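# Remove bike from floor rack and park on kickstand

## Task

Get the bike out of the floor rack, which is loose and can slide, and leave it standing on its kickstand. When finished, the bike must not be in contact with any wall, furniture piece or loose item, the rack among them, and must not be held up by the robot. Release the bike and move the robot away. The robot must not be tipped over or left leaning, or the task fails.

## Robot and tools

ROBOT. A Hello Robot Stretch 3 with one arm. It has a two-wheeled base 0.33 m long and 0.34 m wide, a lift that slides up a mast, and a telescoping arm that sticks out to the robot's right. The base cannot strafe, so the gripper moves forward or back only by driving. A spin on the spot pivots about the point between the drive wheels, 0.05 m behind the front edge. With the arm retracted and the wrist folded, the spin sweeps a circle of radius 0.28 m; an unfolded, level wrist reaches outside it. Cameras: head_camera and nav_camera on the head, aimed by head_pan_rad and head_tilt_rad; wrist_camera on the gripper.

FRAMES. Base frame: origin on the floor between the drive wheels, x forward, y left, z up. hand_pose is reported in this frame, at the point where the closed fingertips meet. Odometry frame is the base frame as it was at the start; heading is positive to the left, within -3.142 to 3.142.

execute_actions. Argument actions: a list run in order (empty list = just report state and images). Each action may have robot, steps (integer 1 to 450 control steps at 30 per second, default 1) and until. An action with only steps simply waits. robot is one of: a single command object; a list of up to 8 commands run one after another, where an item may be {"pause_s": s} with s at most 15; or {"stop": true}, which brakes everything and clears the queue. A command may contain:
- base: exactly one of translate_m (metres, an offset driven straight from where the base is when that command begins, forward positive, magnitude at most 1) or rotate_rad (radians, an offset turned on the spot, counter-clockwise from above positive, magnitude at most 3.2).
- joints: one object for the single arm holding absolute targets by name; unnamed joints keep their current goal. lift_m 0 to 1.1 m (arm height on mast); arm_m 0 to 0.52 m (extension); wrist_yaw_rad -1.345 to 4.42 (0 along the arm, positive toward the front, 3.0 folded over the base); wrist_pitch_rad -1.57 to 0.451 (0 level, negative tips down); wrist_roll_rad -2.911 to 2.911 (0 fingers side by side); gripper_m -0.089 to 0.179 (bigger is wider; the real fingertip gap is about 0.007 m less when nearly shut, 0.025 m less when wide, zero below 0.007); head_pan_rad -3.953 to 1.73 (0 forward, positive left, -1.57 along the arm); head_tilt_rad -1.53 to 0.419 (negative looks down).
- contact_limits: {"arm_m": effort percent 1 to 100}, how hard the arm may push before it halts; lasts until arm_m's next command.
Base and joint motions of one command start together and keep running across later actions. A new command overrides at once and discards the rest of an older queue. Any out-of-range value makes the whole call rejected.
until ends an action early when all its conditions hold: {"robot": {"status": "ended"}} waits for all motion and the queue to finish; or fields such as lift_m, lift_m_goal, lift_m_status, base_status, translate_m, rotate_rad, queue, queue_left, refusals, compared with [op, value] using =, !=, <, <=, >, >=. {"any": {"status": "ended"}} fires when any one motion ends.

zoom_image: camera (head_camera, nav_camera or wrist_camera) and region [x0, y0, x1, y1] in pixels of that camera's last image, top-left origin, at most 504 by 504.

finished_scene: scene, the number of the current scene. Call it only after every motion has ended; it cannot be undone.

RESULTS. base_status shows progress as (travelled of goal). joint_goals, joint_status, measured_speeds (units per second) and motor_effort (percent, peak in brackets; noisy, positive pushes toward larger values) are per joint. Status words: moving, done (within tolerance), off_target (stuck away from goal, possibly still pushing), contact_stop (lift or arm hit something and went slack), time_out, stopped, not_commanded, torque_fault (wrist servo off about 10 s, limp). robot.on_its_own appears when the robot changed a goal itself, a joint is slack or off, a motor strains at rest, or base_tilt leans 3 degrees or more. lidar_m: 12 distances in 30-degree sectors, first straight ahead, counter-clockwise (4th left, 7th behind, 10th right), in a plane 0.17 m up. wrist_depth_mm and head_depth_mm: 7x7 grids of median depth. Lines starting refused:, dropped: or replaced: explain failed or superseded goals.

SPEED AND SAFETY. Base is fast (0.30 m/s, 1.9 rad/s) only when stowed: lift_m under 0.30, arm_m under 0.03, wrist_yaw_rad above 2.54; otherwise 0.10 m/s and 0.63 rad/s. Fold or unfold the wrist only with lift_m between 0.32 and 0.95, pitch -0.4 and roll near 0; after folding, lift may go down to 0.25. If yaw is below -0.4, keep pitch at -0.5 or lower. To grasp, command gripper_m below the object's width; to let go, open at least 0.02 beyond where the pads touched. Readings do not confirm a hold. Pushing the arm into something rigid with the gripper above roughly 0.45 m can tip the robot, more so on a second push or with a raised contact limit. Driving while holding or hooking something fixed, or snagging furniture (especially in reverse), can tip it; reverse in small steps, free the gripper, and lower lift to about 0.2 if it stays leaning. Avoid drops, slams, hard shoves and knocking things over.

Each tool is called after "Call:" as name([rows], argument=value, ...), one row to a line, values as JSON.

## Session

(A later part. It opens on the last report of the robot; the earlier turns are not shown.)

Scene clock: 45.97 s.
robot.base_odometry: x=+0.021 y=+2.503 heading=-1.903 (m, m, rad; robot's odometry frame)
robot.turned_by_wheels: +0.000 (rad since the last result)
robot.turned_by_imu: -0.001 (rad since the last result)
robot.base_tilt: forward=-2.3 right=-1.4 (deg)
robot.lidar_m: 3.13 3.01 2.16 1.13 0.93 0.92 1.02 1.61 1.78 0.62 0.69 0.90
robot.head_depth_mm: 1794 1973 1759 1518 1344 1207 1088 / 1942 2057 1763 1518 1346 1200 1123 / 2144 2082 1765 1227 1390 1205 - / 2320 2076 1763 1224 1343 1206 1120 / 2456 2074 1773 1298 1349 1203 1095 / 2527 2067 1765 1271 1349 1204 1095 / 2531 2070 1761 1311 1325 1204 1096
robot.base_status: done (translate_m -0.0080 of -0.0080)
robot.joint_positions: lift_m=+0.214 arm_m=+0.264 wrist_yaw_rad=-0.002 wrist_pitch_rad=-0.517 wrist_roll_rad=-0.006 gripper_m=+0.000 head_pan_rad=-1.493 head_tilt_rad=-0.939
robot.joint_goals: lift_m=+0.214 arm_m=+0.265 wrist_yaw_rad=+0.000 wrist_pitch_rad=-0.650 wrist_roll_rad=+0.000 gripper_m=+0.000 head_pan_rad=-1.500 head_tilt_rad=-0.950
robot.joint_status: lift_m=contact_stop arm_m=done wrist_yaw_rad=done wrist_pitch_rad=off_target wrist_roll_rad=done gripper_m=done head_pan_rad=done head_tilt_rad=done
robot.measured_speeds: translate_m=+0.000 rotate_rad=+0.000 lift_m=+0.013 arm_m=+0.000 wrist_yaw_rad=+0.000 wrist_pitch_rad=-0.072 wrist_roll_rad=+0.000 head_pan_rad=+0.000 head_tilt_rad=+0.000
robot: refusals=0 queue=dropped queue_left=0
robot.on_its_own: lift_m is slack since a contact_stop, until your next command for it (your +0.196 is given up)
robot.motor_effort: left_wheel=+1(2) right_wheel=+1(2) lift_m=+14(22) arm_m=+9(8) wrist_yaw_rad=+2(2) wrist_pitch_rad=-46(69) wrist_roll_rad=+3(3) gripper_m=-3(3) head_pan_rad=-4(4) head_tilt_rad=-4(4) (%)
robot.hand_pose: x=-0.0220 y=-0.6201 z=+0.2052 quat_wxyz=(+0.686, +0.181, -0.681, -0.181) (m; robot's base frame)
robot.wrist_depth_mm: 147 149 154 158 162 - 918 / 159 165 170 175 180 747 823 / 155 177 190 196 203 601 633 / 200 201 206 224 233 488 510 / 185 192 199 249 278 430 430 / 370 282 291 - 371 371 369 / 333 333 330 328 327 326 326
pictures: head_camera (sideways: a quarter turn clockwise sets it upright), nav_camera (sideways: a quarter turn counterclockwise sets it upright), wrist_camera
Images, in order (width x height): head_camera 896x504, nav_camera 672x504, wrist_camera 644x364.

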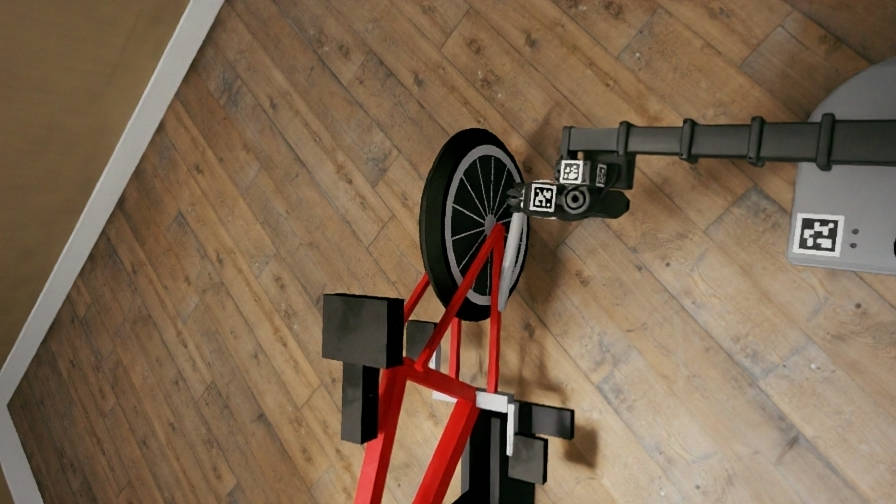

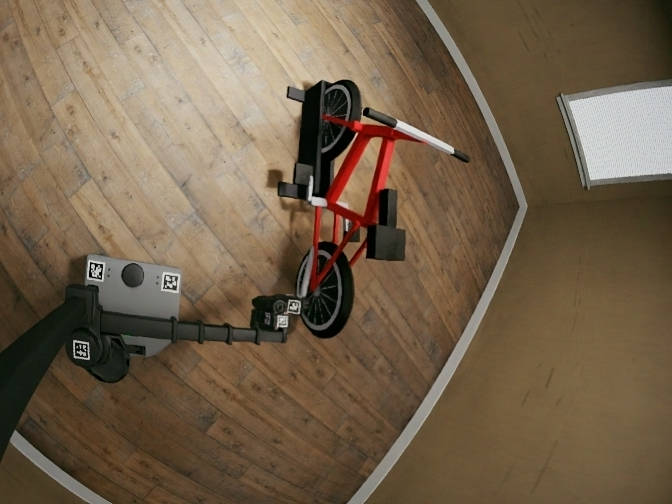

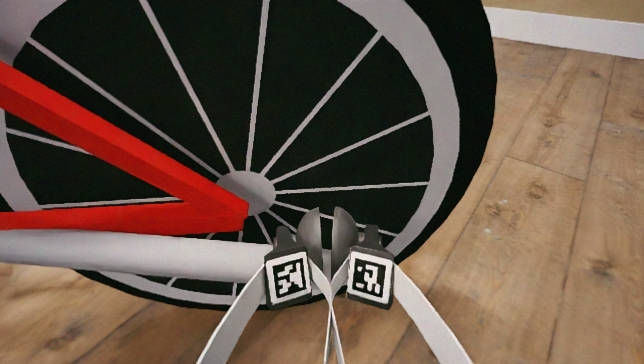

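Call:
execute_actions([
  {"robot":{"joints":{"lift_m":0.17,"wrist_pitch_rad":-0.65,"arm_m":0.25}},"steps":25},
  {"robot":{"joints":{"lift_m":0.17}},"steps":15},
])

Scene clock: 47.40 s.
robot.base_odometry: x=+0.021 y=+2.503 heading=-1.903 (m, m, rad; robot's odometry frame)
robot.turned_by_wheels: +0.000 (rad since the last result)
robot.turned_by_imu: +0.000 (rad since the last result)
robot.base_tilt: forward=-2.4 right=-1.3 (deg)
robot.lidar_m: 3.12 3.00 2.16 1.13 0.93 0.92 1.02 1.61 1.77 0.59 0.69 0.90
robot.head_depth_mm: 1794 1970 1758 1532 1341 1206 1088 / 1951 2060 1760 1519 1357 1204 1121 / 2143 2081 1757 1226 1363 1205 - / 2331 2077 1758 1227 1343 1203 1122 / 2461 2086 1756 1330 1352 1205 1092 / 2494 2081 1761 1279 1343 1205 1092 / 2538 2081 1761 1315 1326 1208 1095
robot.base_status: done (translate_m -0.0080 of -0.0080)
robot.joint_positions: lift_m=+0.216 arm_m=+0.250 wrist_yaw_rad=+0.002 wrist_pitch_rad=-0.587 wrist_roll_rad=-0.004 gripper_m=+0.000 head_pan_rad=-1.493 head_tilt_rad=-0.939
robot.joint_goals: lift_m=+0.216 arm_m=+0.250 wrist_yaw_rad=+0.000 wrist_pitch_rad=-0.650 wrist_roll_rad=+0.000 gripper_m=+0.000 head_pan_rad=-1.500 head_tilt_rad=-0.950
robot.joint_status: lift_m=contact_stop arm_m=done wrist_yaw_rad=done wrist_pitch_rad=off_target wrist_roll_rad=done gripper_m=done head_pan_rad=done head_tilt_rad=done
robot.measured_speeds: translate_m=+0.000 rotate_rad=+0.000 lift_m=+0.003 arm_m=+0.000 wrist_yaw_rad=+0.000 wrist_pitch_rad=-0.024 wrist_roll_rad=+0.000 head_pan_rad=+0.000 head_tilt_rad=+0.000
robot: refusals=0 queue=dropped queue_left=0
robot.on_its_own: lift_m is slack since a contact_stop, until your next command for it (your +0.170 is given up); wrist_pitch_rad is at rest, and its effort (-23) is outside its rest range (-20 to +32)
robot.motor_effort: left_wheel=+3(3) right_wheel=-4(4) lift_m=+26(28) arm_m=-3(9) wrist_yaw_rad=-1(2) wrist_pitch_rad=-23(45) wrist_roll_rad=+2(3) gripper_m=-2(2) head_pan_rad=-5(4) head_tilt_rad=-4(5) (%)
robot.hand_pose: x=-0.0212 y=-0.5952 z=+0.1932 quat_wxyz=(+0.679, +0.206, -0.675, -0.204) (m; robot's base frame)
robot.wrist_depth_mm: 159 166 169 174 179 829 922 / 159 178 190 196 202 638 693 / 203 202 206 223 232 534 552 / 197 208 245 259 275 464 458 / 397 188 187 293 389 396 397 / 355 354 346 - 352 346 347 / 316 315 312 310 313 309 308
pictures: head_camera (sideways: a quarter turn clockwise sets it upright), nav_camera (sideways: a quarter turn counterclockwise sets it upright), wrist_camera
replaced: robot.lift_m: its motion had ended contact_stop
Images, in order (width x height): head_camera 896x504, nav_camera 672x504, wrist_camera 644x364.

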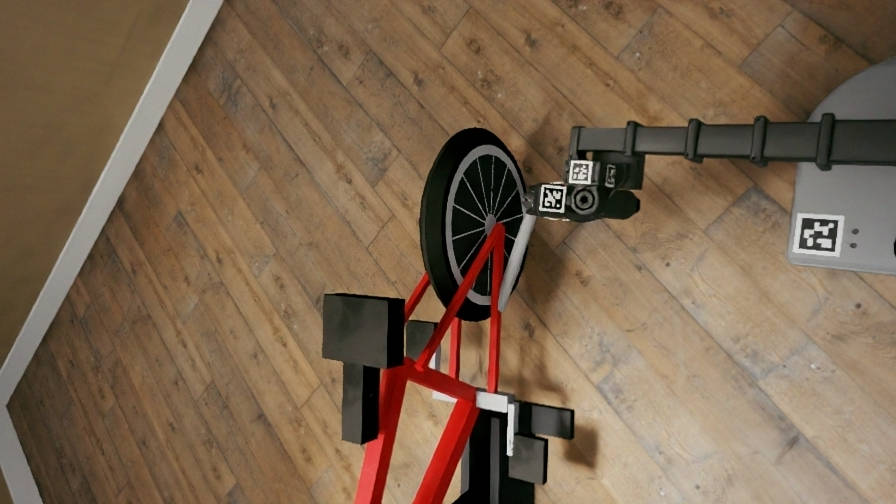

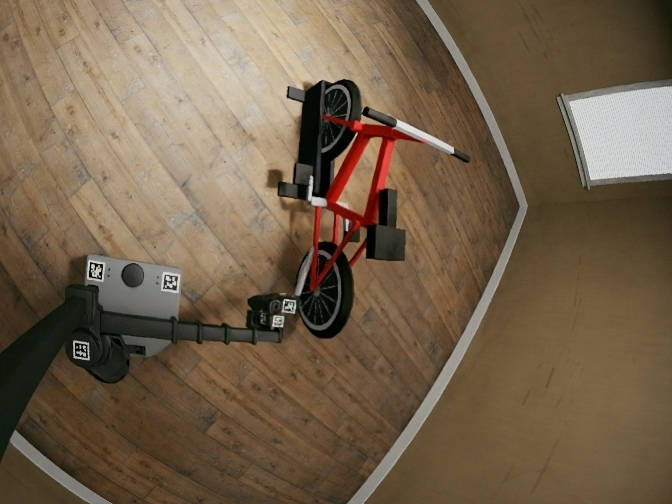

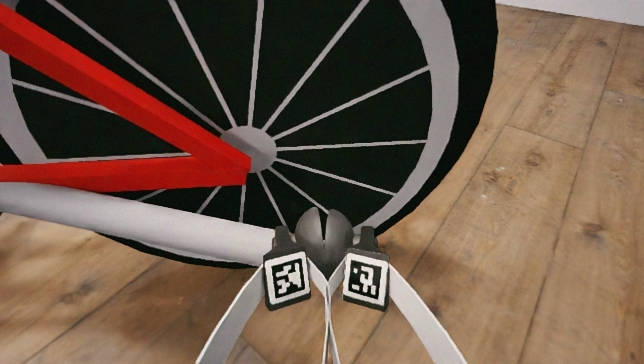

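Call:
execute_actions([
  {"robot":{"joints":{"lift_m":0.217}},"steps":10},
  {"robot":{"base":{"translate_m":0.025},"joints":{"wrist_pitch_rad":-0.9,"arm_m":0.262}},"steps":40},
])

Scene clock: 49.17 s.
robot.base_odometry: x=+0.013 y=+2.479 heading=-1.903 (m, m, rad; robot's odometry frame)
robot.turned_by_wheels: +0.000 (rad since the last result)
robot.turned_by_imu: -0.005 (rad since the last result)
robot.base_tilt: forward=-2.6 right=-1.9 (deg)
robot.lidar_m: 3.11 2.99 2.23 1.16 0.95 0.94 1.04 1.63 1.79 0.59 0.69 0.89
robot.head_depth_mm: 1802 1963 1757 1519 1340 1203 1086 / 1969 2053 1745 1514 1338 1201 1122 / 2144 2070 1740 1232 1384 1202 - / 2334 2049 1747 1238 1317 1204 1121 / 2415 2055 1747 1321 1343 1206 1090 / 2511 2064 1763 1223 1345 1206 1092 / 2518 2064 1744 1310 1326 1202 1096
robot.base_status: moving (translate_m +0.0250 of +0.0250)
robot.joint_positions: lift_m=+0.217 arm_m=+0.262 wrist_yaw_rad=-0.003 wrist_pitch_rad=-0.898 wrist_roll_rad=-0.003 gripper_m=+0.000 head_pan_rad=-1.496 head_tilt_rad=-0.945
robot.joint_goals: lift_m=+0.217 arm_m=+0.262 wrist_yaw_rad=+0.000 wrist_pitch_rad=-0.900 wrist_roll_rad=+0.000 gripper_m=+0.000 head_pan_rad=-1.500 head_tilt_rad=-0.950
robot.joint_status: lift_m=done arm_m=moving wrist_yaw_rad=done wrist_pitch_rad=moving wrist_roll_rad=done gripper_m=done head_pan_rad=done head_tilt_rad=done
robot.measured_speeds: translate_m=+0.000 rotate_rad=-0.002 lift_m=+0.000 arm_m=+0.000 wrist_yaw_rad=+0.000 wrist_pitch_rad=+0.000 wrist_roll_rad=+0.000 head_pan_rad=+0.000 head_tilt_rad=+0.000
robot: refusals=0 queue=running queue_left=0
robot.motor_effort: left_wheel=-4(26) right_wheel=+3(27) lift_m=+28(33) arm_m=+2(17) wrist_yaw_rad=+3(8) wrist_pitch_rad=-1(38) wrist_roll_rad=+1(2) gripper_m=-3(4) head_pan_rad=-3(5) head_tilt_rad=-2(4) (%)
robot.hand_pose: x=-0.0221 y=-0.5476 z=+0.1403 quat_wxyz=(+0.638, +0.307, -0.636, -0.308) (m; robot's base frame)
robot.wrist_depth_mm: 163 166 168 205 212 433 456 / 203 222 234 246 258 405 405 / 162 260 289 306 361 368 371 / 340 164 341 339 337 334 344 / 314 313 168 319 310 314 311 / 291 289 292 - 290 289 286 / 271 268 269 268 267 267 266
pictures: head_camera (sideways: a quarter turn clockwise sets it upright), nav_camera (sideways: a quarter turn counterclockwise sets it upright), wrist_camera
Images, in order (width x height): head_camera 896x504, nav_camera 672x504, wrist_camera 644x364.

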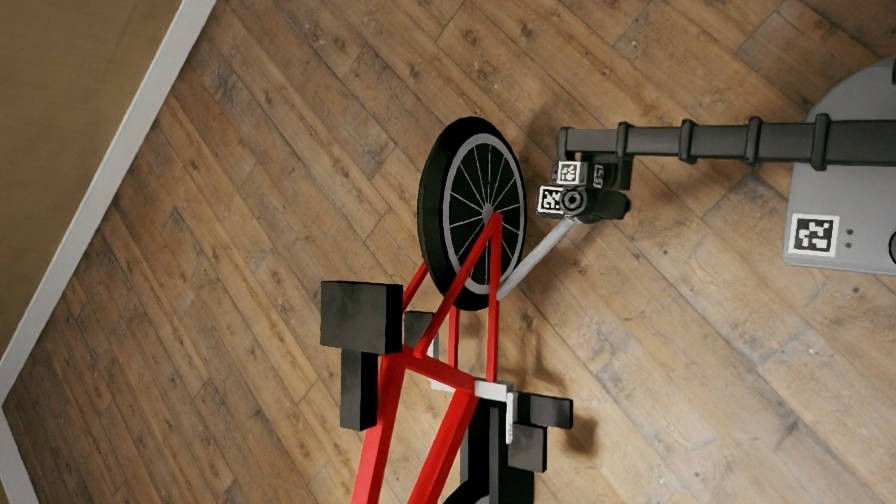

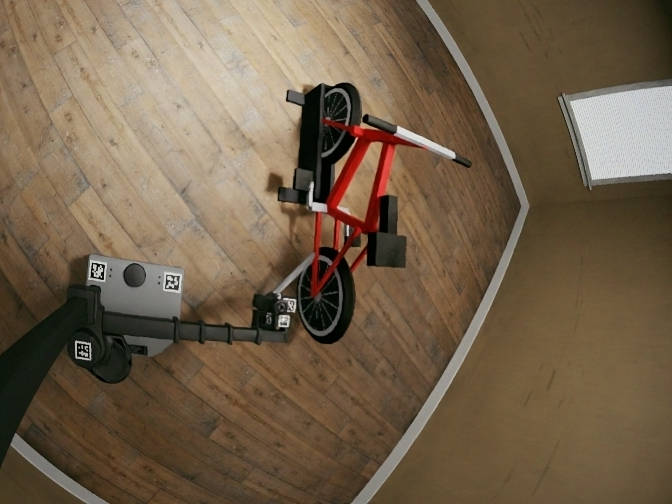

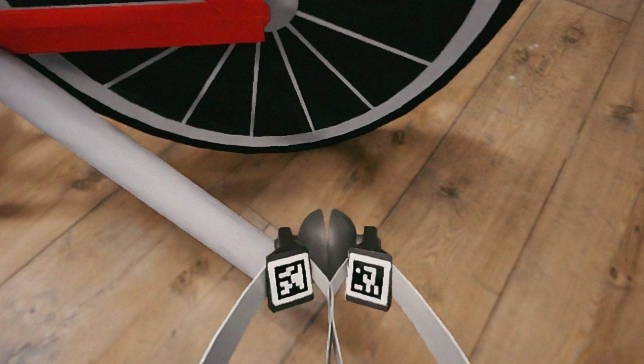

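Snapping over. Back off a bit, lower, and push forward.

Call:
execute_actions([
  {"robot":[{"base":{"translate_m":-0.03}},{"joints":{"lift_m":0.13}},{"base":{"translate_m":0.12}}],"steps":250,"until":{"robot":{"status":"ended"}}},
])

Scene clock: 54.27 s.
robot.base_odometry: x=-0.017 y=+2.394 heading=-1.903 (m, m, rad; robot's odometry frame)
robot.turned_by_wheels: +0.000 (rad since the last result)
robot.turned_by_imu: +0.000 (rad since the last result)
robot.base_tilt: forward=-2.3 right=-1.3 (deg)
robot.lidar_m: 3.02 2.94 2.40 1.24 1.02 1.01 1.12 1.75 0.71 0.67 0.79 0.88
robot.head_depth_mm: 1854 1993 1749 1508 1344 1202 1087 / 2034 2061 1738 1271 1339 1201 1120 / 2229 2053 1752 1210 1359 1201 - / 2374 2061 1753 1226 1336 1202 1121 / 2503 2073 1759 1438 1349 1202 1090 / 2484 2067 1748 1309 1328 1203 1090 / 2491 2016 1681 1245 1328 1205 1091
robot.base_status: done (translate_m +0.1200 of +0.1200)
robot.joint_positions: lift_m=+0.130 arm_m=+0.262 wrist_yaw_rad=-0.002 wrist_pitch_rad=-0.905 wrist_roll_rad=-0.003 gripper_m=+0.000 head_pan_rad=-1.496 head_tilt_rad=-0.945
robot.joint_goals: lift_m=+0.130 arm_m=+0.262 wrist_yaw_rad=+0.000 wrist_pitch_rad=-0.900 wrist_roll_rad=+0.000 gripper_m=+0.000 head_pan_rad=-1.500 head_tilt_rad=-0.950
robot.joint_status: lift_m=done arm_m=done wrist_yaw_rad=done wrist_pitch_rad=done wrist_roll_rad=done gripper_m=done head_pan_rad=done head_tilt_rad=done
robot.measured_speeds: translate_m=+0.000 rotate_rad=+0.000 lift_m=+0.000 arm_m=+0.000 wrist_yaw_rad=+0.000 wrist_pitch_rad=+0.000 wrist_roll_rad=+0.000 head_pan_rad=+0.000 head_tilt_rad=+0.000
robot: refusals=0 queue=done queue_left=0
robot.motor_effort: left_wheel=+0(8) right_wheel=+0(9) lift_m=+27(28) arm_m=+2(2) wrist_yaw_rad=+2(10) wrist_pitch_rad=+1(2) wrist_roll_rad=+1(1) gripper_m=-1(4) head_pan_rad=-2(2) head_tilt_rad=-2(2) (%)
robot.hand_pose: x=-0.0219 y=-0.5460 z=+0.0524 quat_wxyz=(+0.637, +0.309, -0.635, -0.310) (m; robot's base frame)
robot.wrist_depth_mm: 323 318 194 199 206 216 314 / 293 291 281 241 250 284 287 / 265 265 263 262 262 261 260 / 241 243 239 240 241 239 238 / 221 222 221 227 220 220 220 / 205 206 208 - 205 205 205 / 192 191 190 191 191 191 190
pictures: head_camera (sideways: a quarter turn clockwise sets it upright), nav_camera (sideways: a quarter turn counterclockwise sets it upright), wrist_camera
Images, in order (width x height): head_camera 896x504, nav_camera 672x504, wrist_camera 644x364.

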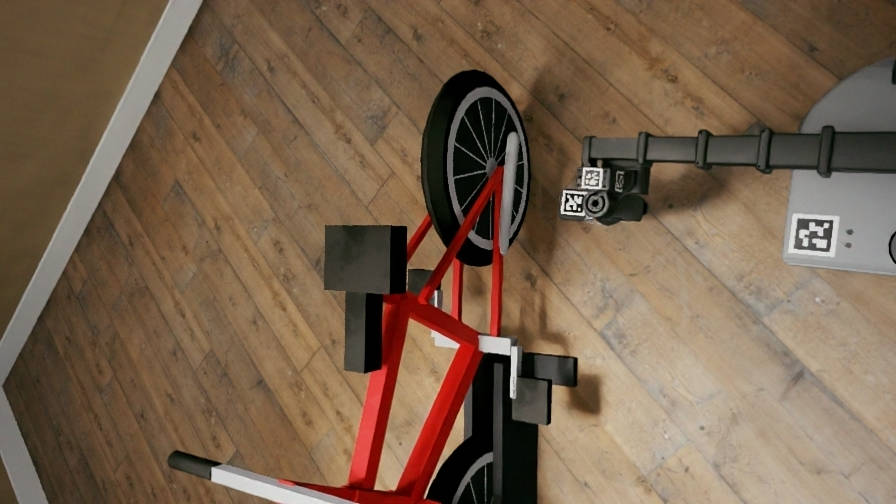

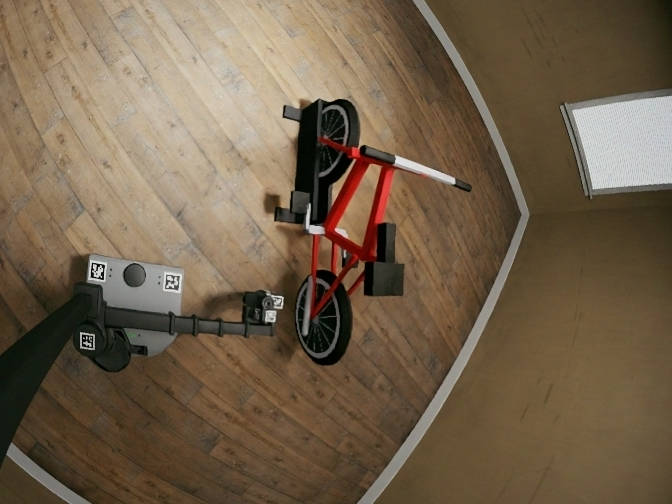

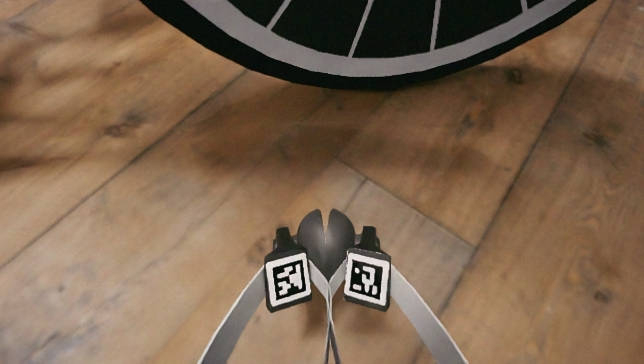

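Call:
execute_actions([
  {"robot":[{"base":{"translate_m":-0.112},"joints":{"arm_m":0.15}},{"joints":{"lift_m":0.212,"wrist_pitch_rad":-0.25}},{"joints":{"arm_m":0.258}}],"steps":300,"until":{"robot":{"status":"ended"}}},
  {"robot":{"joints":{"wrist_pitch_rad":-0.65}},"steps":30},
  {"robot":{"base":{"translate_m":0.025},"joints":{"wrist_pitch_rad":-0.9,"arm_m":0.262}},"steps":40},
  {"robot":{"base":{"translate_m":0.04},"joints":{"lift_m":0.18}},"steps":40},
])

Scene clock: 63.53 s.
robot.base_odometry: x=-0.001 y=+2.439 heading=-1.903 (m, m, rad; robot's odometry frame)
robot.turned_by_wheels: +0.000 (rad since the last result)
robot.turned_by_imu: -0.001 (rad since the last result)
robot.base_tilt: forward=-2.5 right=-1.6 (deg)
robot.lidar_m: 3.07 2.96 2.32 1.20 0.98 0.98 1.08 1.69 0.72 0.67 0.82 0.89
robot.head_depth_mm: 1821 1977 1738 1513 1339 1202 1092 / 2000 2051 1745 1482 1339 1202 1119 / 2176 2053 1748 1215 1365 1203 - / 2350 2067 1748 1215 1340 1205 1119 / 2464 2058 1756 1438 1343 1201 1090 / 2507 2064 1753 1303 1320 1202 1092 / 2525 2015 1754 1275 1339 1205 1096
robot.base_status: moving (translate_m +0.0400 of +0.0400)
robot.joint_positions: lift_m=+0.180 arm_m=+0.262 wrist_yaw_rad=-0.002 wrist_pitch_rad=-0.905 wrist_roll_rad=-0.003 gripper_m=+0.000 head_pan_rad=-1.496 head_tilt_rad=-0.945
robot.joint_goals: lift_m=+0.180 arm_m=+0.262 wrist_yaw_rad=+0.000 wrist_pitch_rad=-0.900 wrist_roll_rad=+0.000 gripper_m=+0.000 head_pan_rad=-1.500 head_tilt_rad=-0.950
robot.joint_status: lift_m=done arm_m=done wrist_yaw_rad=done wrist_pitch_rad=done wrist_roll_rad=done gripper_m=done head_pan_rad=done head_tilt_rad=done
robot.measured_speeds: translate_m=+0.000 rotate_rad=+0.000 lift_m=+0.000 arm_m=+0.000 wrist_yaw_rad=+0.000 wrist_pitch_rad=+0.000 wrist_roll_rad=+0.000 head_pan_rad=+0.000 head_tilt_rad=+0.000
robot: refusals=0 queue=running queue_left=0
robot.motor_effort: left_wheel=+0(5) right_wheel=-1(5) lift_m=+27(35) arm_m=+5(8) wrist_yaw_rad=+2(3) wrist_pitch_rad=+1(11) wrist_roll_rad=+1(1) gripper_m=-2(2) head_pan_rad=-3(3) head_tilt_rad=-3(2) (%)
robot.hand_pose: x=-0.0219 y=-0.5458 z=+0.1024 quat_wxyz=(+0.637, +0.309, -0.635, -0.310) (m; robot's base frame)
robot.wrist_depth_mm: 298 189 194 205 211 221 392 / 360 237 233 242 256 348 355 / 324 321 317 312 322 323 324 / 297 295 297 294 296 293 296 / 273 272 273 277 269 274 272 / 255 254 252 - 253 253 251 / 237 236 236 233 235 236 235
pictures: head_camera (sideways: a quarter turn clockwise sets it upright), nav_camera (sideways: a quarter turn counterclockwise sets it upright), wrist_camera
Images, in order (width x height): head_camera 896x504, nav_camera 672x504, wrist_camera 644x364.

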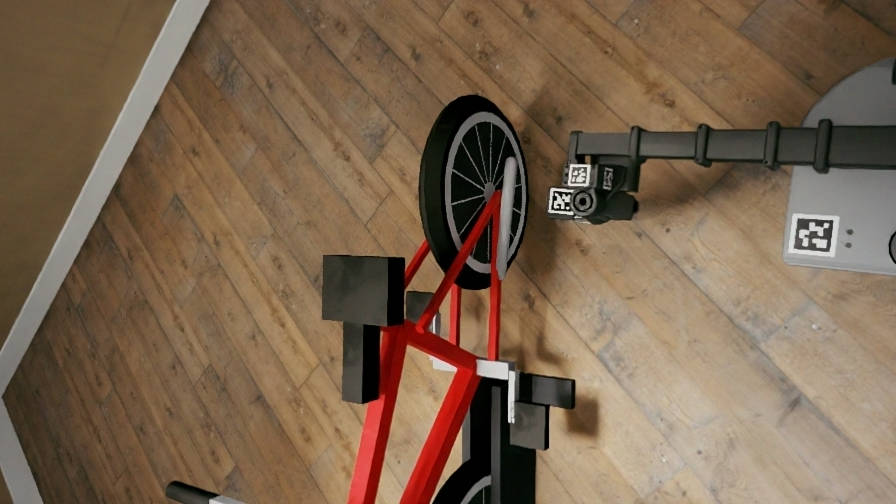

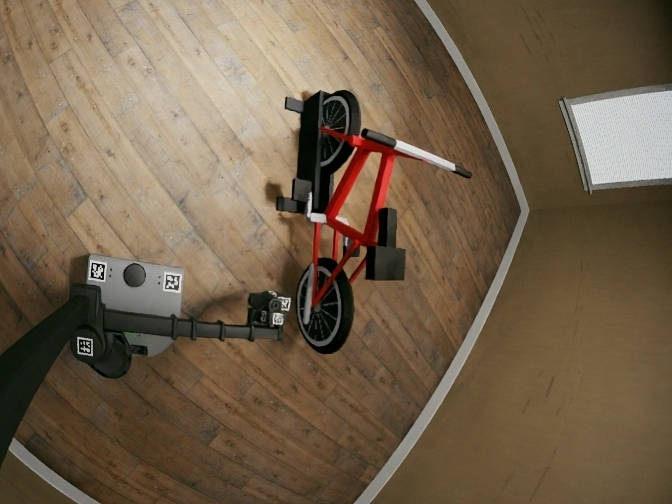

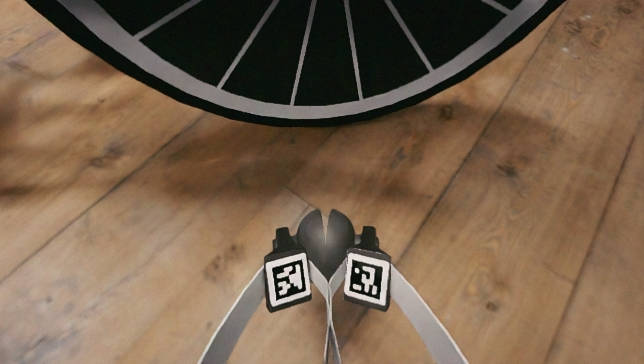

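Missed outside; more extension.

Call:
execute_actions([
  {"robot":[{"base":{"translate_m":-0.065},"joints":{"arm_m":0.19}},{"joints":{"lift_m":0.205,"wrist_pitch_rad":-0.25}},{"joints":{"arm_m":0.275}}],"steps":300,"until":{"robot":{"status":"ended"}}},
  {"robot":{"joints":{"wrist_pitch_rad":-0.65}},"steps":30},
  {"robot":{"base":{"translate_m":0.025},"joints":{"wrist_pitch_rad":-0.9,"arm_m":0.27}},"steps":40},
])

Scene clock: 70.70 s.
robot.base_odometry: x=+0.012 y=+2.477 heading=-1.903 (m, m, rad; robot's odometry frame)
robot.turned_by_wheels: +0.000 (rad since the last result)
robot.turned_by_imu: -0.001 (rad since the last result)
robot.base_tilt: forward=-2.6 right=-1.9 (deg)
robot.lidar_m: 3.09 2.98 2.25 1.17 0.95 0.95 1.05 1.64 1.80 0.59 0.70 0.89
robot.head_depth_mm: 1810 1954 1756 1513 1343 1201 1086 / 1962 2061 1736 1511 1341 1202 1121 / 2161 2050 1743 1231 1358 1198 - / 2320 2056 1748 1235 1323 1206 1120 / 2441 2059 1753 1319 1343 1200 1094 / 2491 2065 1752 1217 1340 1199 1093 / 2499 2061 1754 1278 1322 1202 1094
robot.base_status: moving (translate_m +0.0250 of +0.0250)
robot.joint_positions: lift_m=+0.205 arm_m=+0.270 wrist_yaw_rad=-0.004 wrist_pitch_rad=-0.895 wrist_roll_rad=-0.002 gripper_m=+0.000 head_pan_rad=-1.496 head_tilt_rad=-0.945
robot.joint_goals: lift_m=+0.205 arm_m=+0.270 wrist_yaw_rad=+0.000 wrist_pitch_rad=-0.900 wrist_roll_rad=+0.000 gripper_m=+0.000 head_pan_rad=-1.500 head_tilt_rad=-0.950
robot.joint_status: lift_m=done arm_m=done wrist_yaw_rad=done wrist_pitch_rad=done wrist_roll_rad=done gripper_m=done head_pan_rad=done head_tilt_rad=done
robot.measured_speeds: translate_m=+0.000 rotate_rad=+0.000 lift_m=+0.000 arm_m=+0.000 wrist_yaw_rad=+0.000 wrist_pitch_rad=+0.000 wrist_roll_rad=+0.000 head_pan_rad=+0.000 head_tilt_rad=+0.000
robot: refusals=0 queue=running queue_left=0
robot.motor_effort: left_wheel=-1(7) right_wheel=+4(8) lift_m=+26(34) arm_m=-5(7) wrist_yaw_rad=+3(3) wrist_pitch_rad=-2(48) wrist_roll_rad=+1(1) gripper_m=-3(2) head_pan_rad=-2(3) head_tilt_rad=-2(2) (%)
robot.hand_pose: x=-0.0221 y=-0.5568 z=+0.1288 quat_wxyz=(+0.638, +0.305, -0.637, -0.307) (m; robot's base frame)
robot.wrist_depth_mm: 148 152 160 195 202 226 439 / 204 215 223 232 243 388 398 / 147 263 272 288 348 352 359 / 323 152 325 325 324 324 321 / 303 297 159 311 299 299 297 / 279 279 269 - 277 276 274 / 261 258 260 258 256 259 258
pictures: head_camera (sideways: a quarter turn clockwise sets it upright), nav_camera (sideways: a quarter turn counterclockwise sets it upright), wrist_camera
Images, in order (width x height): head_camera 896x504, nav_camera 672x504, wrist_camera 644x364.

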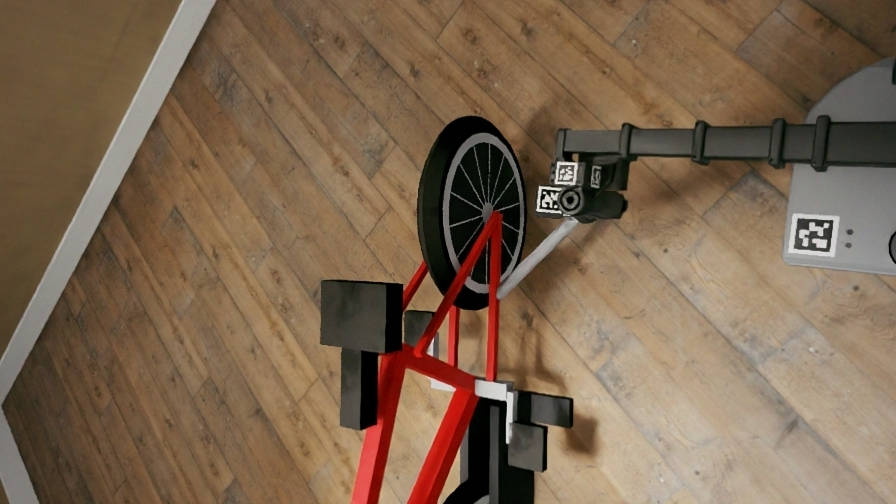

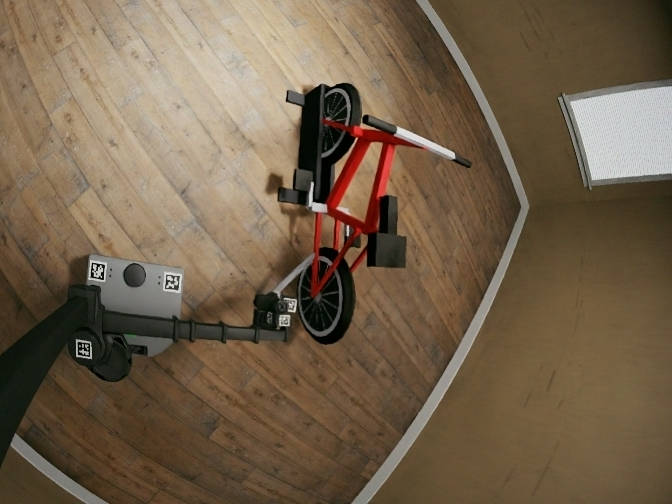

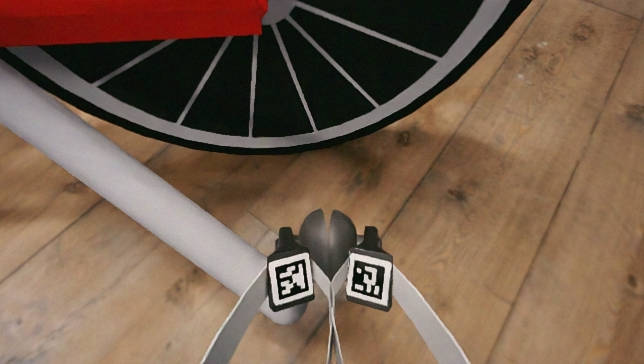

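Call:
execute_actions([
  {"robot":[{"base":{"translate_m":0.05},"joints":{"lift_m":0.175}},{"base":{"translate_m":0.05}}],"steps":150,"until":{"robot":{"status":"ended"}}},
])

Scene clock: 73.63 s.
robot.base_odometry: x=-0.021 y=+2.382 heading=-1.903 (m, m, rad; robot's odometry frame)
robot.turned_by_wheels: +0.000 (rad since the last result)
robot.turned_by_imu: +0.000 (rad since the last result)
robot.base_tilt: forward=-2.4 right=-1.2 (deg)
robot.lidar_m: 3.02 2.93 2.42 1.25 1.03 1.02 1.13 1.77 0.71 0.59 0.78 0.88
robot.head_depth_mm: 1873 2008 1742 1515 1337 1203 1088 / 2039 2058 1748 1211 1338 1200 1122 / 2222 2064 1748 1208 1360 1201 - / 2364 2048 1745 1225 1320 1204 1121 / 2492 2060 1744 1332 1342 1200 1089 / 2505 2064 1751 1306 1327 1202 1092 / 2524 2061 986 1192 1325 1206 1093
robot.base_status: done (translate_m +0.0500 of +0.0500)
robot.joint_positions: lift_m=+0.175 arm_m=+0.270 wrist_yaw_rad=-0.002 wrist_pitch_rad=-0.905 wrist_roll_rad=-0.002 gripper_m=+0.000 head_pan_rad=-1.496 head_tilt_rad=-0.945
robot.joint_goals: lift_m=+0.175 arm_m=+0.270 wrist_yaw_rad=+0.000 wrist_pitch_rad=-0.900 wrist_roll_rad=+0.000 gripper_m=+0.000 head_pan_rad=-1.500 head_tilt_rad=-0.950
robot.joint_status: lift_m=done arm_m=done wrist_yaw_rad=done wrist_pitch_rad=done wrist_roll_rad=done gripper_m=done head_pan_rad=done head_tilt_rad=done
robot.measured_speeds: translate_m=+0.000 rotate_rad=+0.000 lift_m=+0.000 arm_m=+0.000 wrist_yaw_rad=+0.000 wrist_pitch_rad=+0.000 wrist_roll_rad=+0.000 head_pan_rad=+0.000 head_tilt_rad=+0.000
robot: refusals=0 queue=done queue_left=0
robot.motor_effort: left_wheel=+0(5) right_wheel=+0(9) lift_m=+27(29) arm_m=-4(5) wrist_yaw_rad=+2(3) wrist_pitch_rad=+1(2) wrist_roll_rad=+1(1) gripper_m=-2(2) head_pan_rad=-3(2) head_tilt_rad=-3(2) (%)
robot.hand_pose: x=-0.0219 y=-0.5547 z=+0.0975 quat_wxyz=(+0.637, +0.309, -0.635, -0.310) (m; robot's base frame)
robot.wrist_depth_mm: 384 128 181 187 194 203 214 / 339 129 218 225 237 248 346 / 314 132 317 305 303 317 311 / 292 134 289 290 287 288 288 / 269 136 269 272 270 265 264 / 247 139 248 - 249 246 248 / 231 140 230 231 230 231 230
pictures: head_camera (sideways: a quarter turn clockwise sets it upright), nav_camera (sideways: a quarter turn counterclockwise sets it upright), wrist_camera
Images, in order (width x height): head_camera 896x504, nav_camera 672x504, wrist_camera 644x364.

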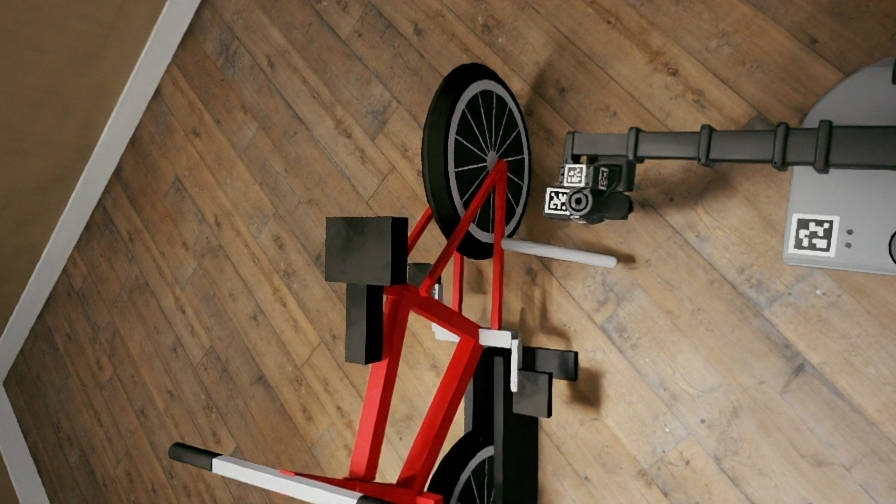

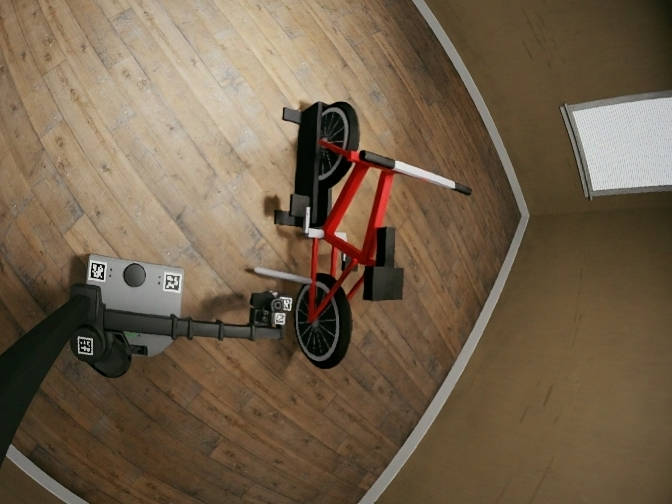

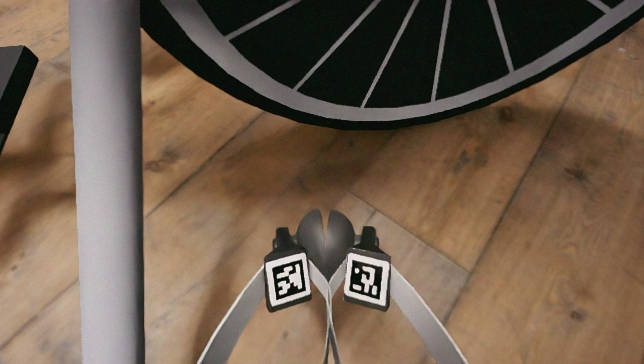

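Call:
execute_actions([
  {"robot":[{"joints":{"lift_m":0.27,"arm_m":0.12}},{"base":{"translate_m":0.21},"joints":{"wrist_pitch_rad":0,"gripper_m":0.09,"head_tilt_rad":-0.85}},{"joints":{"arm_m":0.2}}],"steps":350,"until":{"robot":{"status":"ended"}}},
])

Scene clock: 81.10 s.
robot.base_odometry: x=-0.089 y=+2.183 heading=-1.903 (m, m, rad; robot's odometry frame)
robot.turned_by_wheels: +0.000 (rad since the last result)
robot.turned_by_imu: +0.000 (rad since the last result)
robot.base_tilt: forward=-2.4 right=-1.3 (deg)
robot.lidar_m: 2.85 2.79 2.78 1.46 1.19 1.18 1.30 2.00 0.69 0.60 0.68 2.58
robot.head_depth_mm: 1943 2159 1940 1631 1242 1238 1101 / 2116 2290 1935 979 1189 1235 1108 / 2311 2389 1944 1045 1375 1196 1116 / 2538 2399 1937 1554 1265 1234 1119 / 2761 2385 1881 977 1295 1235 1103 / 2697 2381 1938 1628 1237 1235 1105 / 2483 2398 1929 1640 1247 1235 1107
robot.base_status: done (translate_m +0.2100 of +0.2100)
robot.joint_positions: lift_m=+0.270 arm_m=+0.200 wrist_yaw_rad=-0.001 wrist_pitch_rad=-0.022 wrist_roll_rad=-0.002 gripper_m=+0.090 head_pan_rad=-1.496 head_tilt_rad=-0.853
robot.joint_goals: lift_m=+0.270 arm_m=+0.200 wrist_yaw_rad=+0.000 wrist_pitch_rad=+0.000 wrist_roll_rad=+0.000 gripper_m=+0.090 head_pan_rad=-1.500 head_tilt_rad=-0.850
robot.joint_status: lift_m=done arm_m=done wrist_yaw_rad=done wrist_pitch_rad=done wrist_roll_rad=done gripper_m=done head_pan_rad=done head_tilt_rad=done
robot.measured_speeds: translate_m=+0.000 rotate_rad=+0.000 lift_m=+0.000 arm_m=+0.000 wrist_yaw_rad=+0.000 wrist_pitch_rad=+0.000 wrist_roll_rad=+0.000 head_pan_rad=+0.000 head_tilt_rad=+0.000
robot: refusals=0 queue=done queue_left=0
robot.motor_effort: left_wheel=+0(6) right_wheel=+0(5) lift_m=+33(34) arm_m=+5(6) wrist_yaw_rad=+1(2) wrist_pitch_rad=+8(7) wrist_roll_rad=+1(1) gripper_m=+0(81) head_pan_rad=-3(2) head_tilt_rad=+1(7) (%)
robot.hand_pose: x=-0.0217 y=-0.6002 z=+0.3787 quat_wxyz=(+0.708, +0.008, -0.706, -0.009) (m; robot's base frame)
robot.wrist_depth_mm: 189 194 - - 216 281 - / - - 205 213 - - - / - - - 250 280 - - / - - - - 293 - - / 244 - - 261 - 256 250 / 224 253 774 270 742 251 256 / 617 238 266 319 324 259 267
pictures: head_camera (sideways: a quarter turn clockwise sets it upright), nav_camera (sideways: a quarter turn counterclockwise sets it upright), wrist_camera
Images, in order (width x height): head_camera 896x504, nav_camera 672x504, wrist_camera 644x364.

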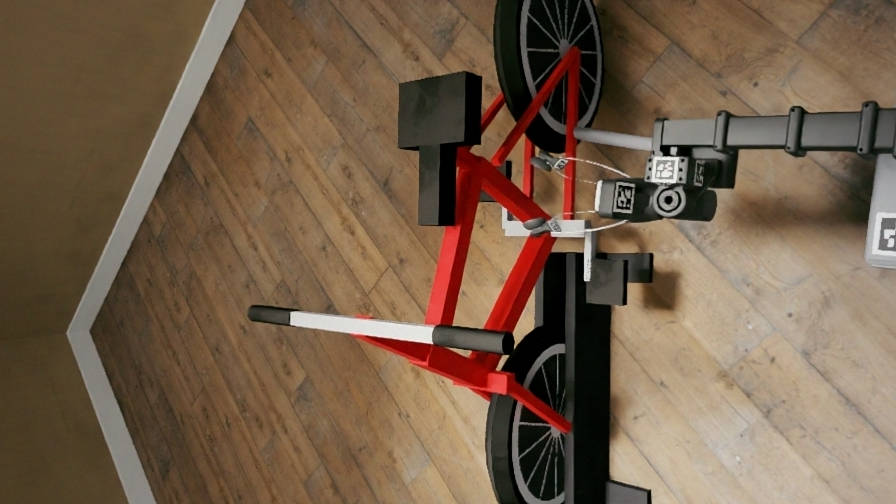

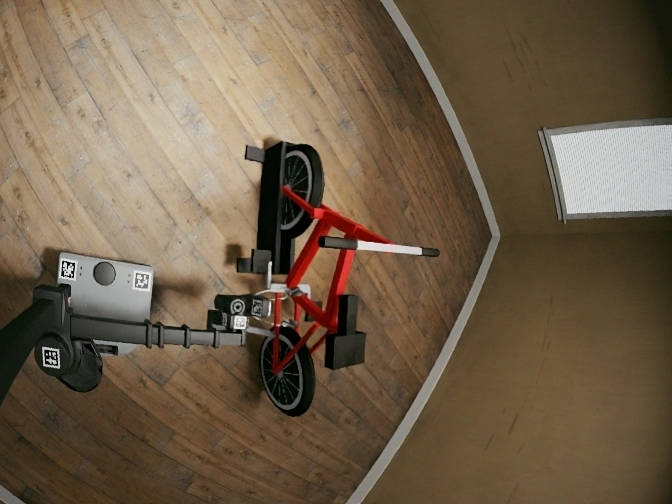

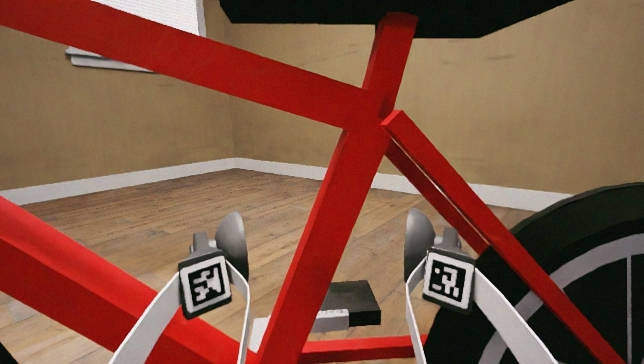

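Call:
execute_actions([
  {"robot":[{"base":{"translate_m":0.02},"joints":{"lift_m":0.25,"wrist_roll_rad":0.3,"gripper_m":0.075}},{"joints":{"arm_m":0.25}}],"steps":350,"until":{"robot":{"status":"ended"}}},
])

Scene clock: 83.57 s.
robot.base_odometry: x=-0.096 y=+2.165 heading=-1.903 (m, m, rad; robot's odometry frame)
robot.turned_by_wheels: +0.000 (rad since the last result)
robot.turned_by_imu: +0.000 (rad since the last result)
robot.base_tilt: forward=-2.4 right=-1.2 (deg)
robot.lidar_m: 2.83 2.78 2.76 1.48 1.20 1.20 1.32 2.02 0.61 0.60 0.68 2.57
robot.head_depth_mm: 1958 2154 1933 1626 1188 1232 1106 / 2120 2307 1934 975 1187 1232 1105 / 2324 2390 1940 1040 1408 1218 1111 / 2544 2382 1935 1599 1235 1234 1124 / 2756 2386 1890 971 1292 1236 1101 / 2656 2400 1929 1627 1239 1236 1103 / 2482 2388 1930 1620 1236 1238 1108
robot.base_status: done (translate_m +0.0200 of +0.0200)
robot.joint_positions: lift_m=+0.250 arm_m=+0.250 wrist_yaw_rad=-0.001 wrist_pitch_rad=-0.022 wrist_roll_rad=+0.293 gripper_m=+0.075 head_pan_rad=-1.496 head_tilt_rad=-0.853
robot.joint_goals: lift_m=+0.250 arm_m=+0.250 wrist_yaw_rad=+0.000 wrist_pitch_rad=+0.000 wrist_roll_rad=+0.300 gripper_m=+0.075 head_pan_rad=-1.500 head_tilt_rad=-0.850
robot.joint_status: lift_m=done arm_m=done wrist_yaw_rad=done wrist_pitch_rad=done wrist_roll_rad=done gripper_m=done head_pan_rad=done head_tilt_rad=done
robot.measured_speeds: translate_m=+0.000 rotate_rad=+0.000 lift_m=+0.000 arm_m=+0.000 wrist_yaw_rad=+0.000 wrist_pitch_rad=+0.000 wrist_roll_rad=+0.000 head_pan_rad=+0.000 head_tilt_rad=+0.000
robot: refusals=0 queue=done queue_left=0
robot.motor_effort: left_wheel=+0(5) right_wheel=+0(5) lift_m=+27(34) arm_m=+5(5) wrist_yaw_rad=+1(1) wrist_pitch_rad=+7(7) wrist_roll_rad=+2(2) gripper_m=+0(59) head_pan_rad=-2(0) head_tilt_rad=+0(1) (%)
robot.hand_pose: x=-0.0217 y=-0.6503 z=+0.3590 quat_wxyz=(+0.596, +0.006, -0.803, -0.009) (m; robot's base frame)
robot.wrist_depth_mm: 148 152 156 161 167 - - / - 154 160 164 167 - - / - - - - 231 233 196 / - - - - - 927 167 / - - - - 829 746 194 / - - 853 745 317 575 198 / 189 211 717 283 275 266 205
pictures: head_camera (sideways: a quarter turn clockwise sets it upright), nav_camera (sideways: a quarter turn counterclockwise sets it upright), wrist_camera
Images, in order (width x height): head_camera 896x504, nav_camera 672x504, wrist_camera 644x364.

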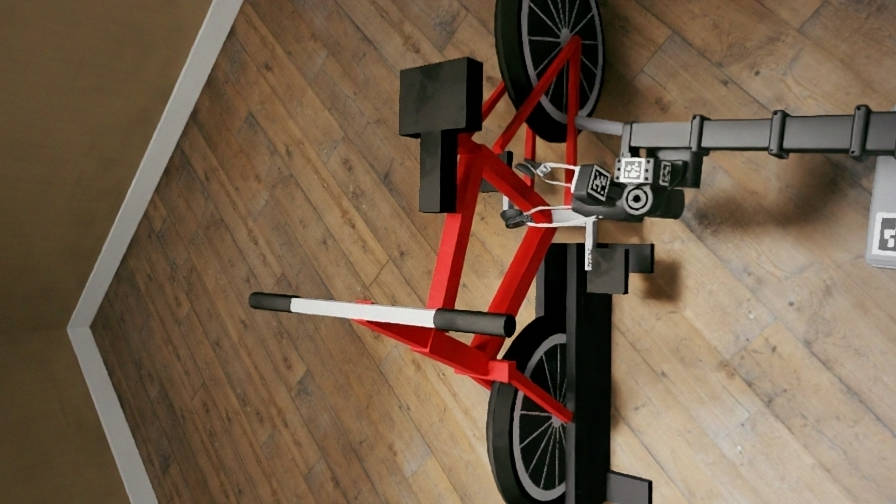

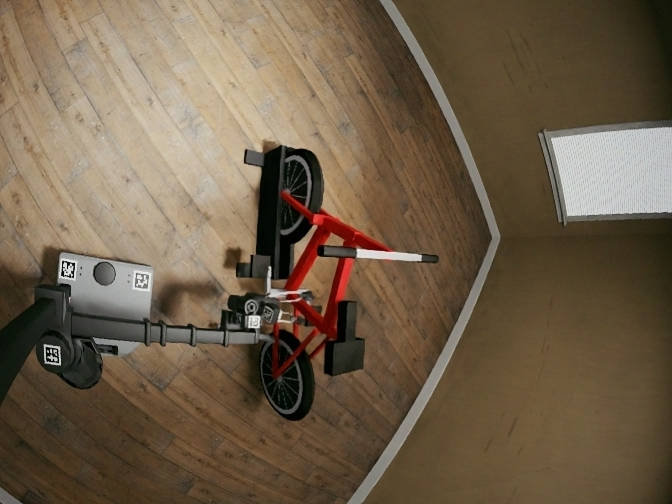

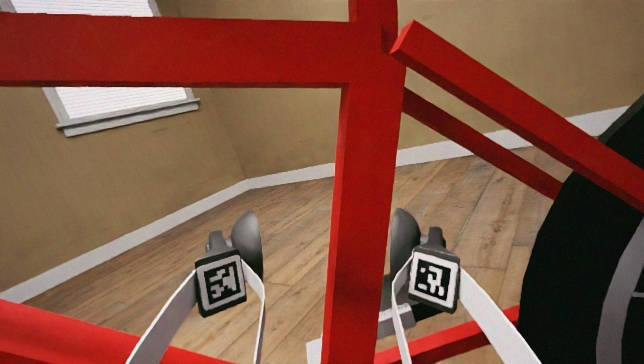

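Call:
execute_actions([
  {"robot":[{"base":{"translate_m":-0.015},"joints":{"arm_m":0.27,"wrist_roll_rad":0.37}},{"joints":{"gripper_m":-0.03}},{"base":{"translate_m":-0.2}}],"steps":350,"until":{"robot":{"status":"ended"}}},
])

Scene clock: 89.37 s.
robot.base_odometry: x=-0.026 y=+2.368 heading=-1.903 (m, m, rad; robot's odometry frame)
robot.turned_by_wheels: +0.000 (rad since the last result)
robot.turned_by_imu: +0.001 (rad since the last result)
robot.base_tilt: forward=-2.3 right=-1.3 (deg)
robot.lidar_m: 3.02 2.92 2.45 1.27 1.04 1.03 1.14 1.79 0.71 0.61 0.69 2.73
robot.head_depth_mm: 1823 2027 1941 1621 1272 1235 1104 / 1984 2204 1937 1132 1276 1238 1107 / 2171 2310 1937 1018 1255 1213 1113 / 2397 2394 1942 1561 1322 1241 1117 / 2660 2377 1887 1551 1324 1237 1103 / 2762 2393 1942 1164 1237 1239 1106 / 2625 2394 1946 1629 1257 1239 1107
robot.base_status: done (translate_m -0.2000 of -0.2000)
robot.joint_positions: lift_m=+0.250 arm_m=+0.270 wrist_yaw_rad=+0.072 wrist_pitch_rad=-0.034 wrist_roll_rad=+0.367 gripper_m=-0.029 head_pan_rad=-1.496 head_tilt_rad=-0.853
robot.joint_goals: lift_m=+0.250 arm_m=+0.270 wrist_yaw_rad=+0.053 wrist_pitch_rad=+0.000 wrist_roll_rad=+0.370 gripper_m=-0.030 head_pan_rad=-1.500 head_tilt_rad=-0.850
robot.joint_status: lift_m=done arm_m=done wrist_yaw_rad=done wrist_pitch_rad=done wrist_roll_rad=done gripper_m=done head_pan_rad=done head_tilt_rad=done
robot.measured_speeds: translate_m=+0.000 rotate_rad=+0.000 lift_m=+0.000 arm_m=+0.000 wrist_yaw_rad=+0.000 wrist_pitch_rad=+0.000 wrist_roll_rad=+0.000 head_pan_rad=+0.000 head_tilt_rad=+0.000
robot: refusals=0 queue=done queue_left=0
robot.on_its_own: wrist_yaw_rad is held at +0.053, not at your +0.000, by its stall guard, which is not easing now; wrist_yaw_rad is at rest, and its effort (-16) is outside its rest range (-12 to +12)
robot.motor_effort: left_wheel=+8(23) right_wheel=-12(44) lift_m=+29(29) arm_m=+3(6) wrist_yaw_rad=-16(64) wrist_pitch_rad=+12(15) wrist_roll_rad=+1(3) gripper_m=-20(95) head_pan_rad=-3(1) head_tilt_rad=+1(1) (%)
robot.hand_pose: x=-0.0031 y=-0.6694 z=+0.3558 quat_wxyz=(+0.566, +0.040, -0.823, +0.006) (m; robot's base frame)
robot.wrist_depth_mm: - - 139 141 - - - / 137 139 141 145 114 - - / - - - 152 - 121 172 / - - - 157 - 840 129 / - - - 163 873 688 169 / - - - 171 619 532 175 / - 915 706 183 300 249 182
pictures: head_camera (sideways: a quarter turn clockwise sets it upright), nav_camera (sideways: a quarter turn counterclockwise sets it upright), wrist_camera
Images, in order (width x height): head_camera 896x504, nav_camera 672x504, wrist_camera 644x364.

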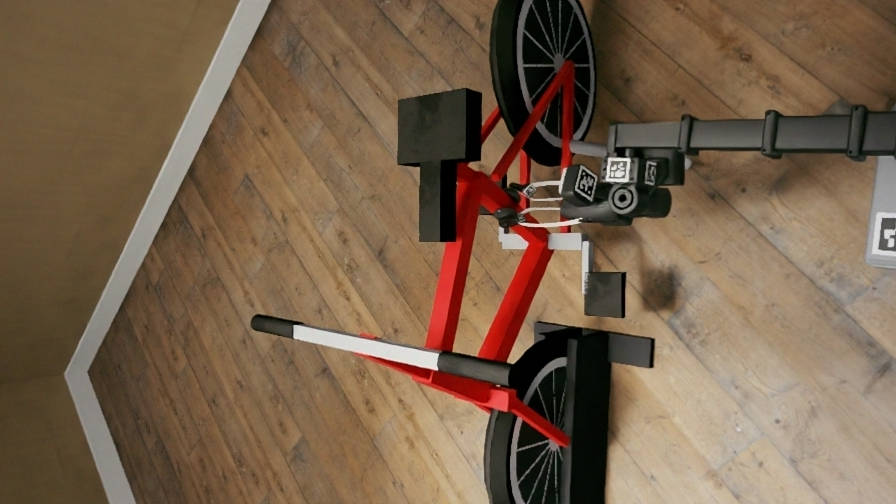

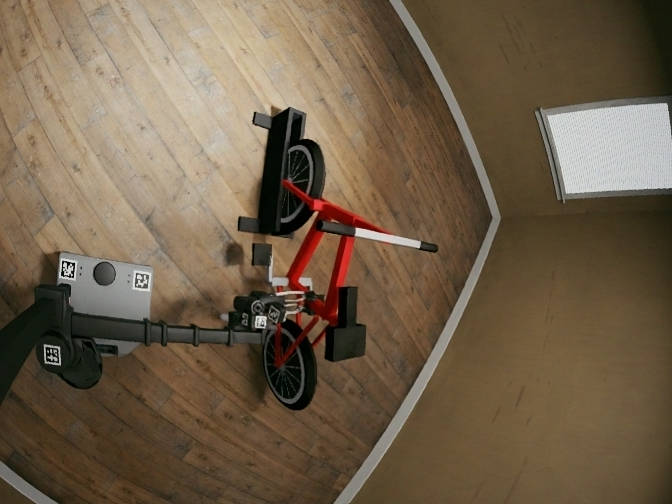

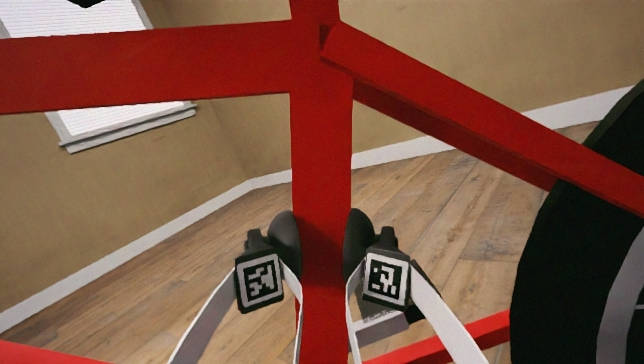

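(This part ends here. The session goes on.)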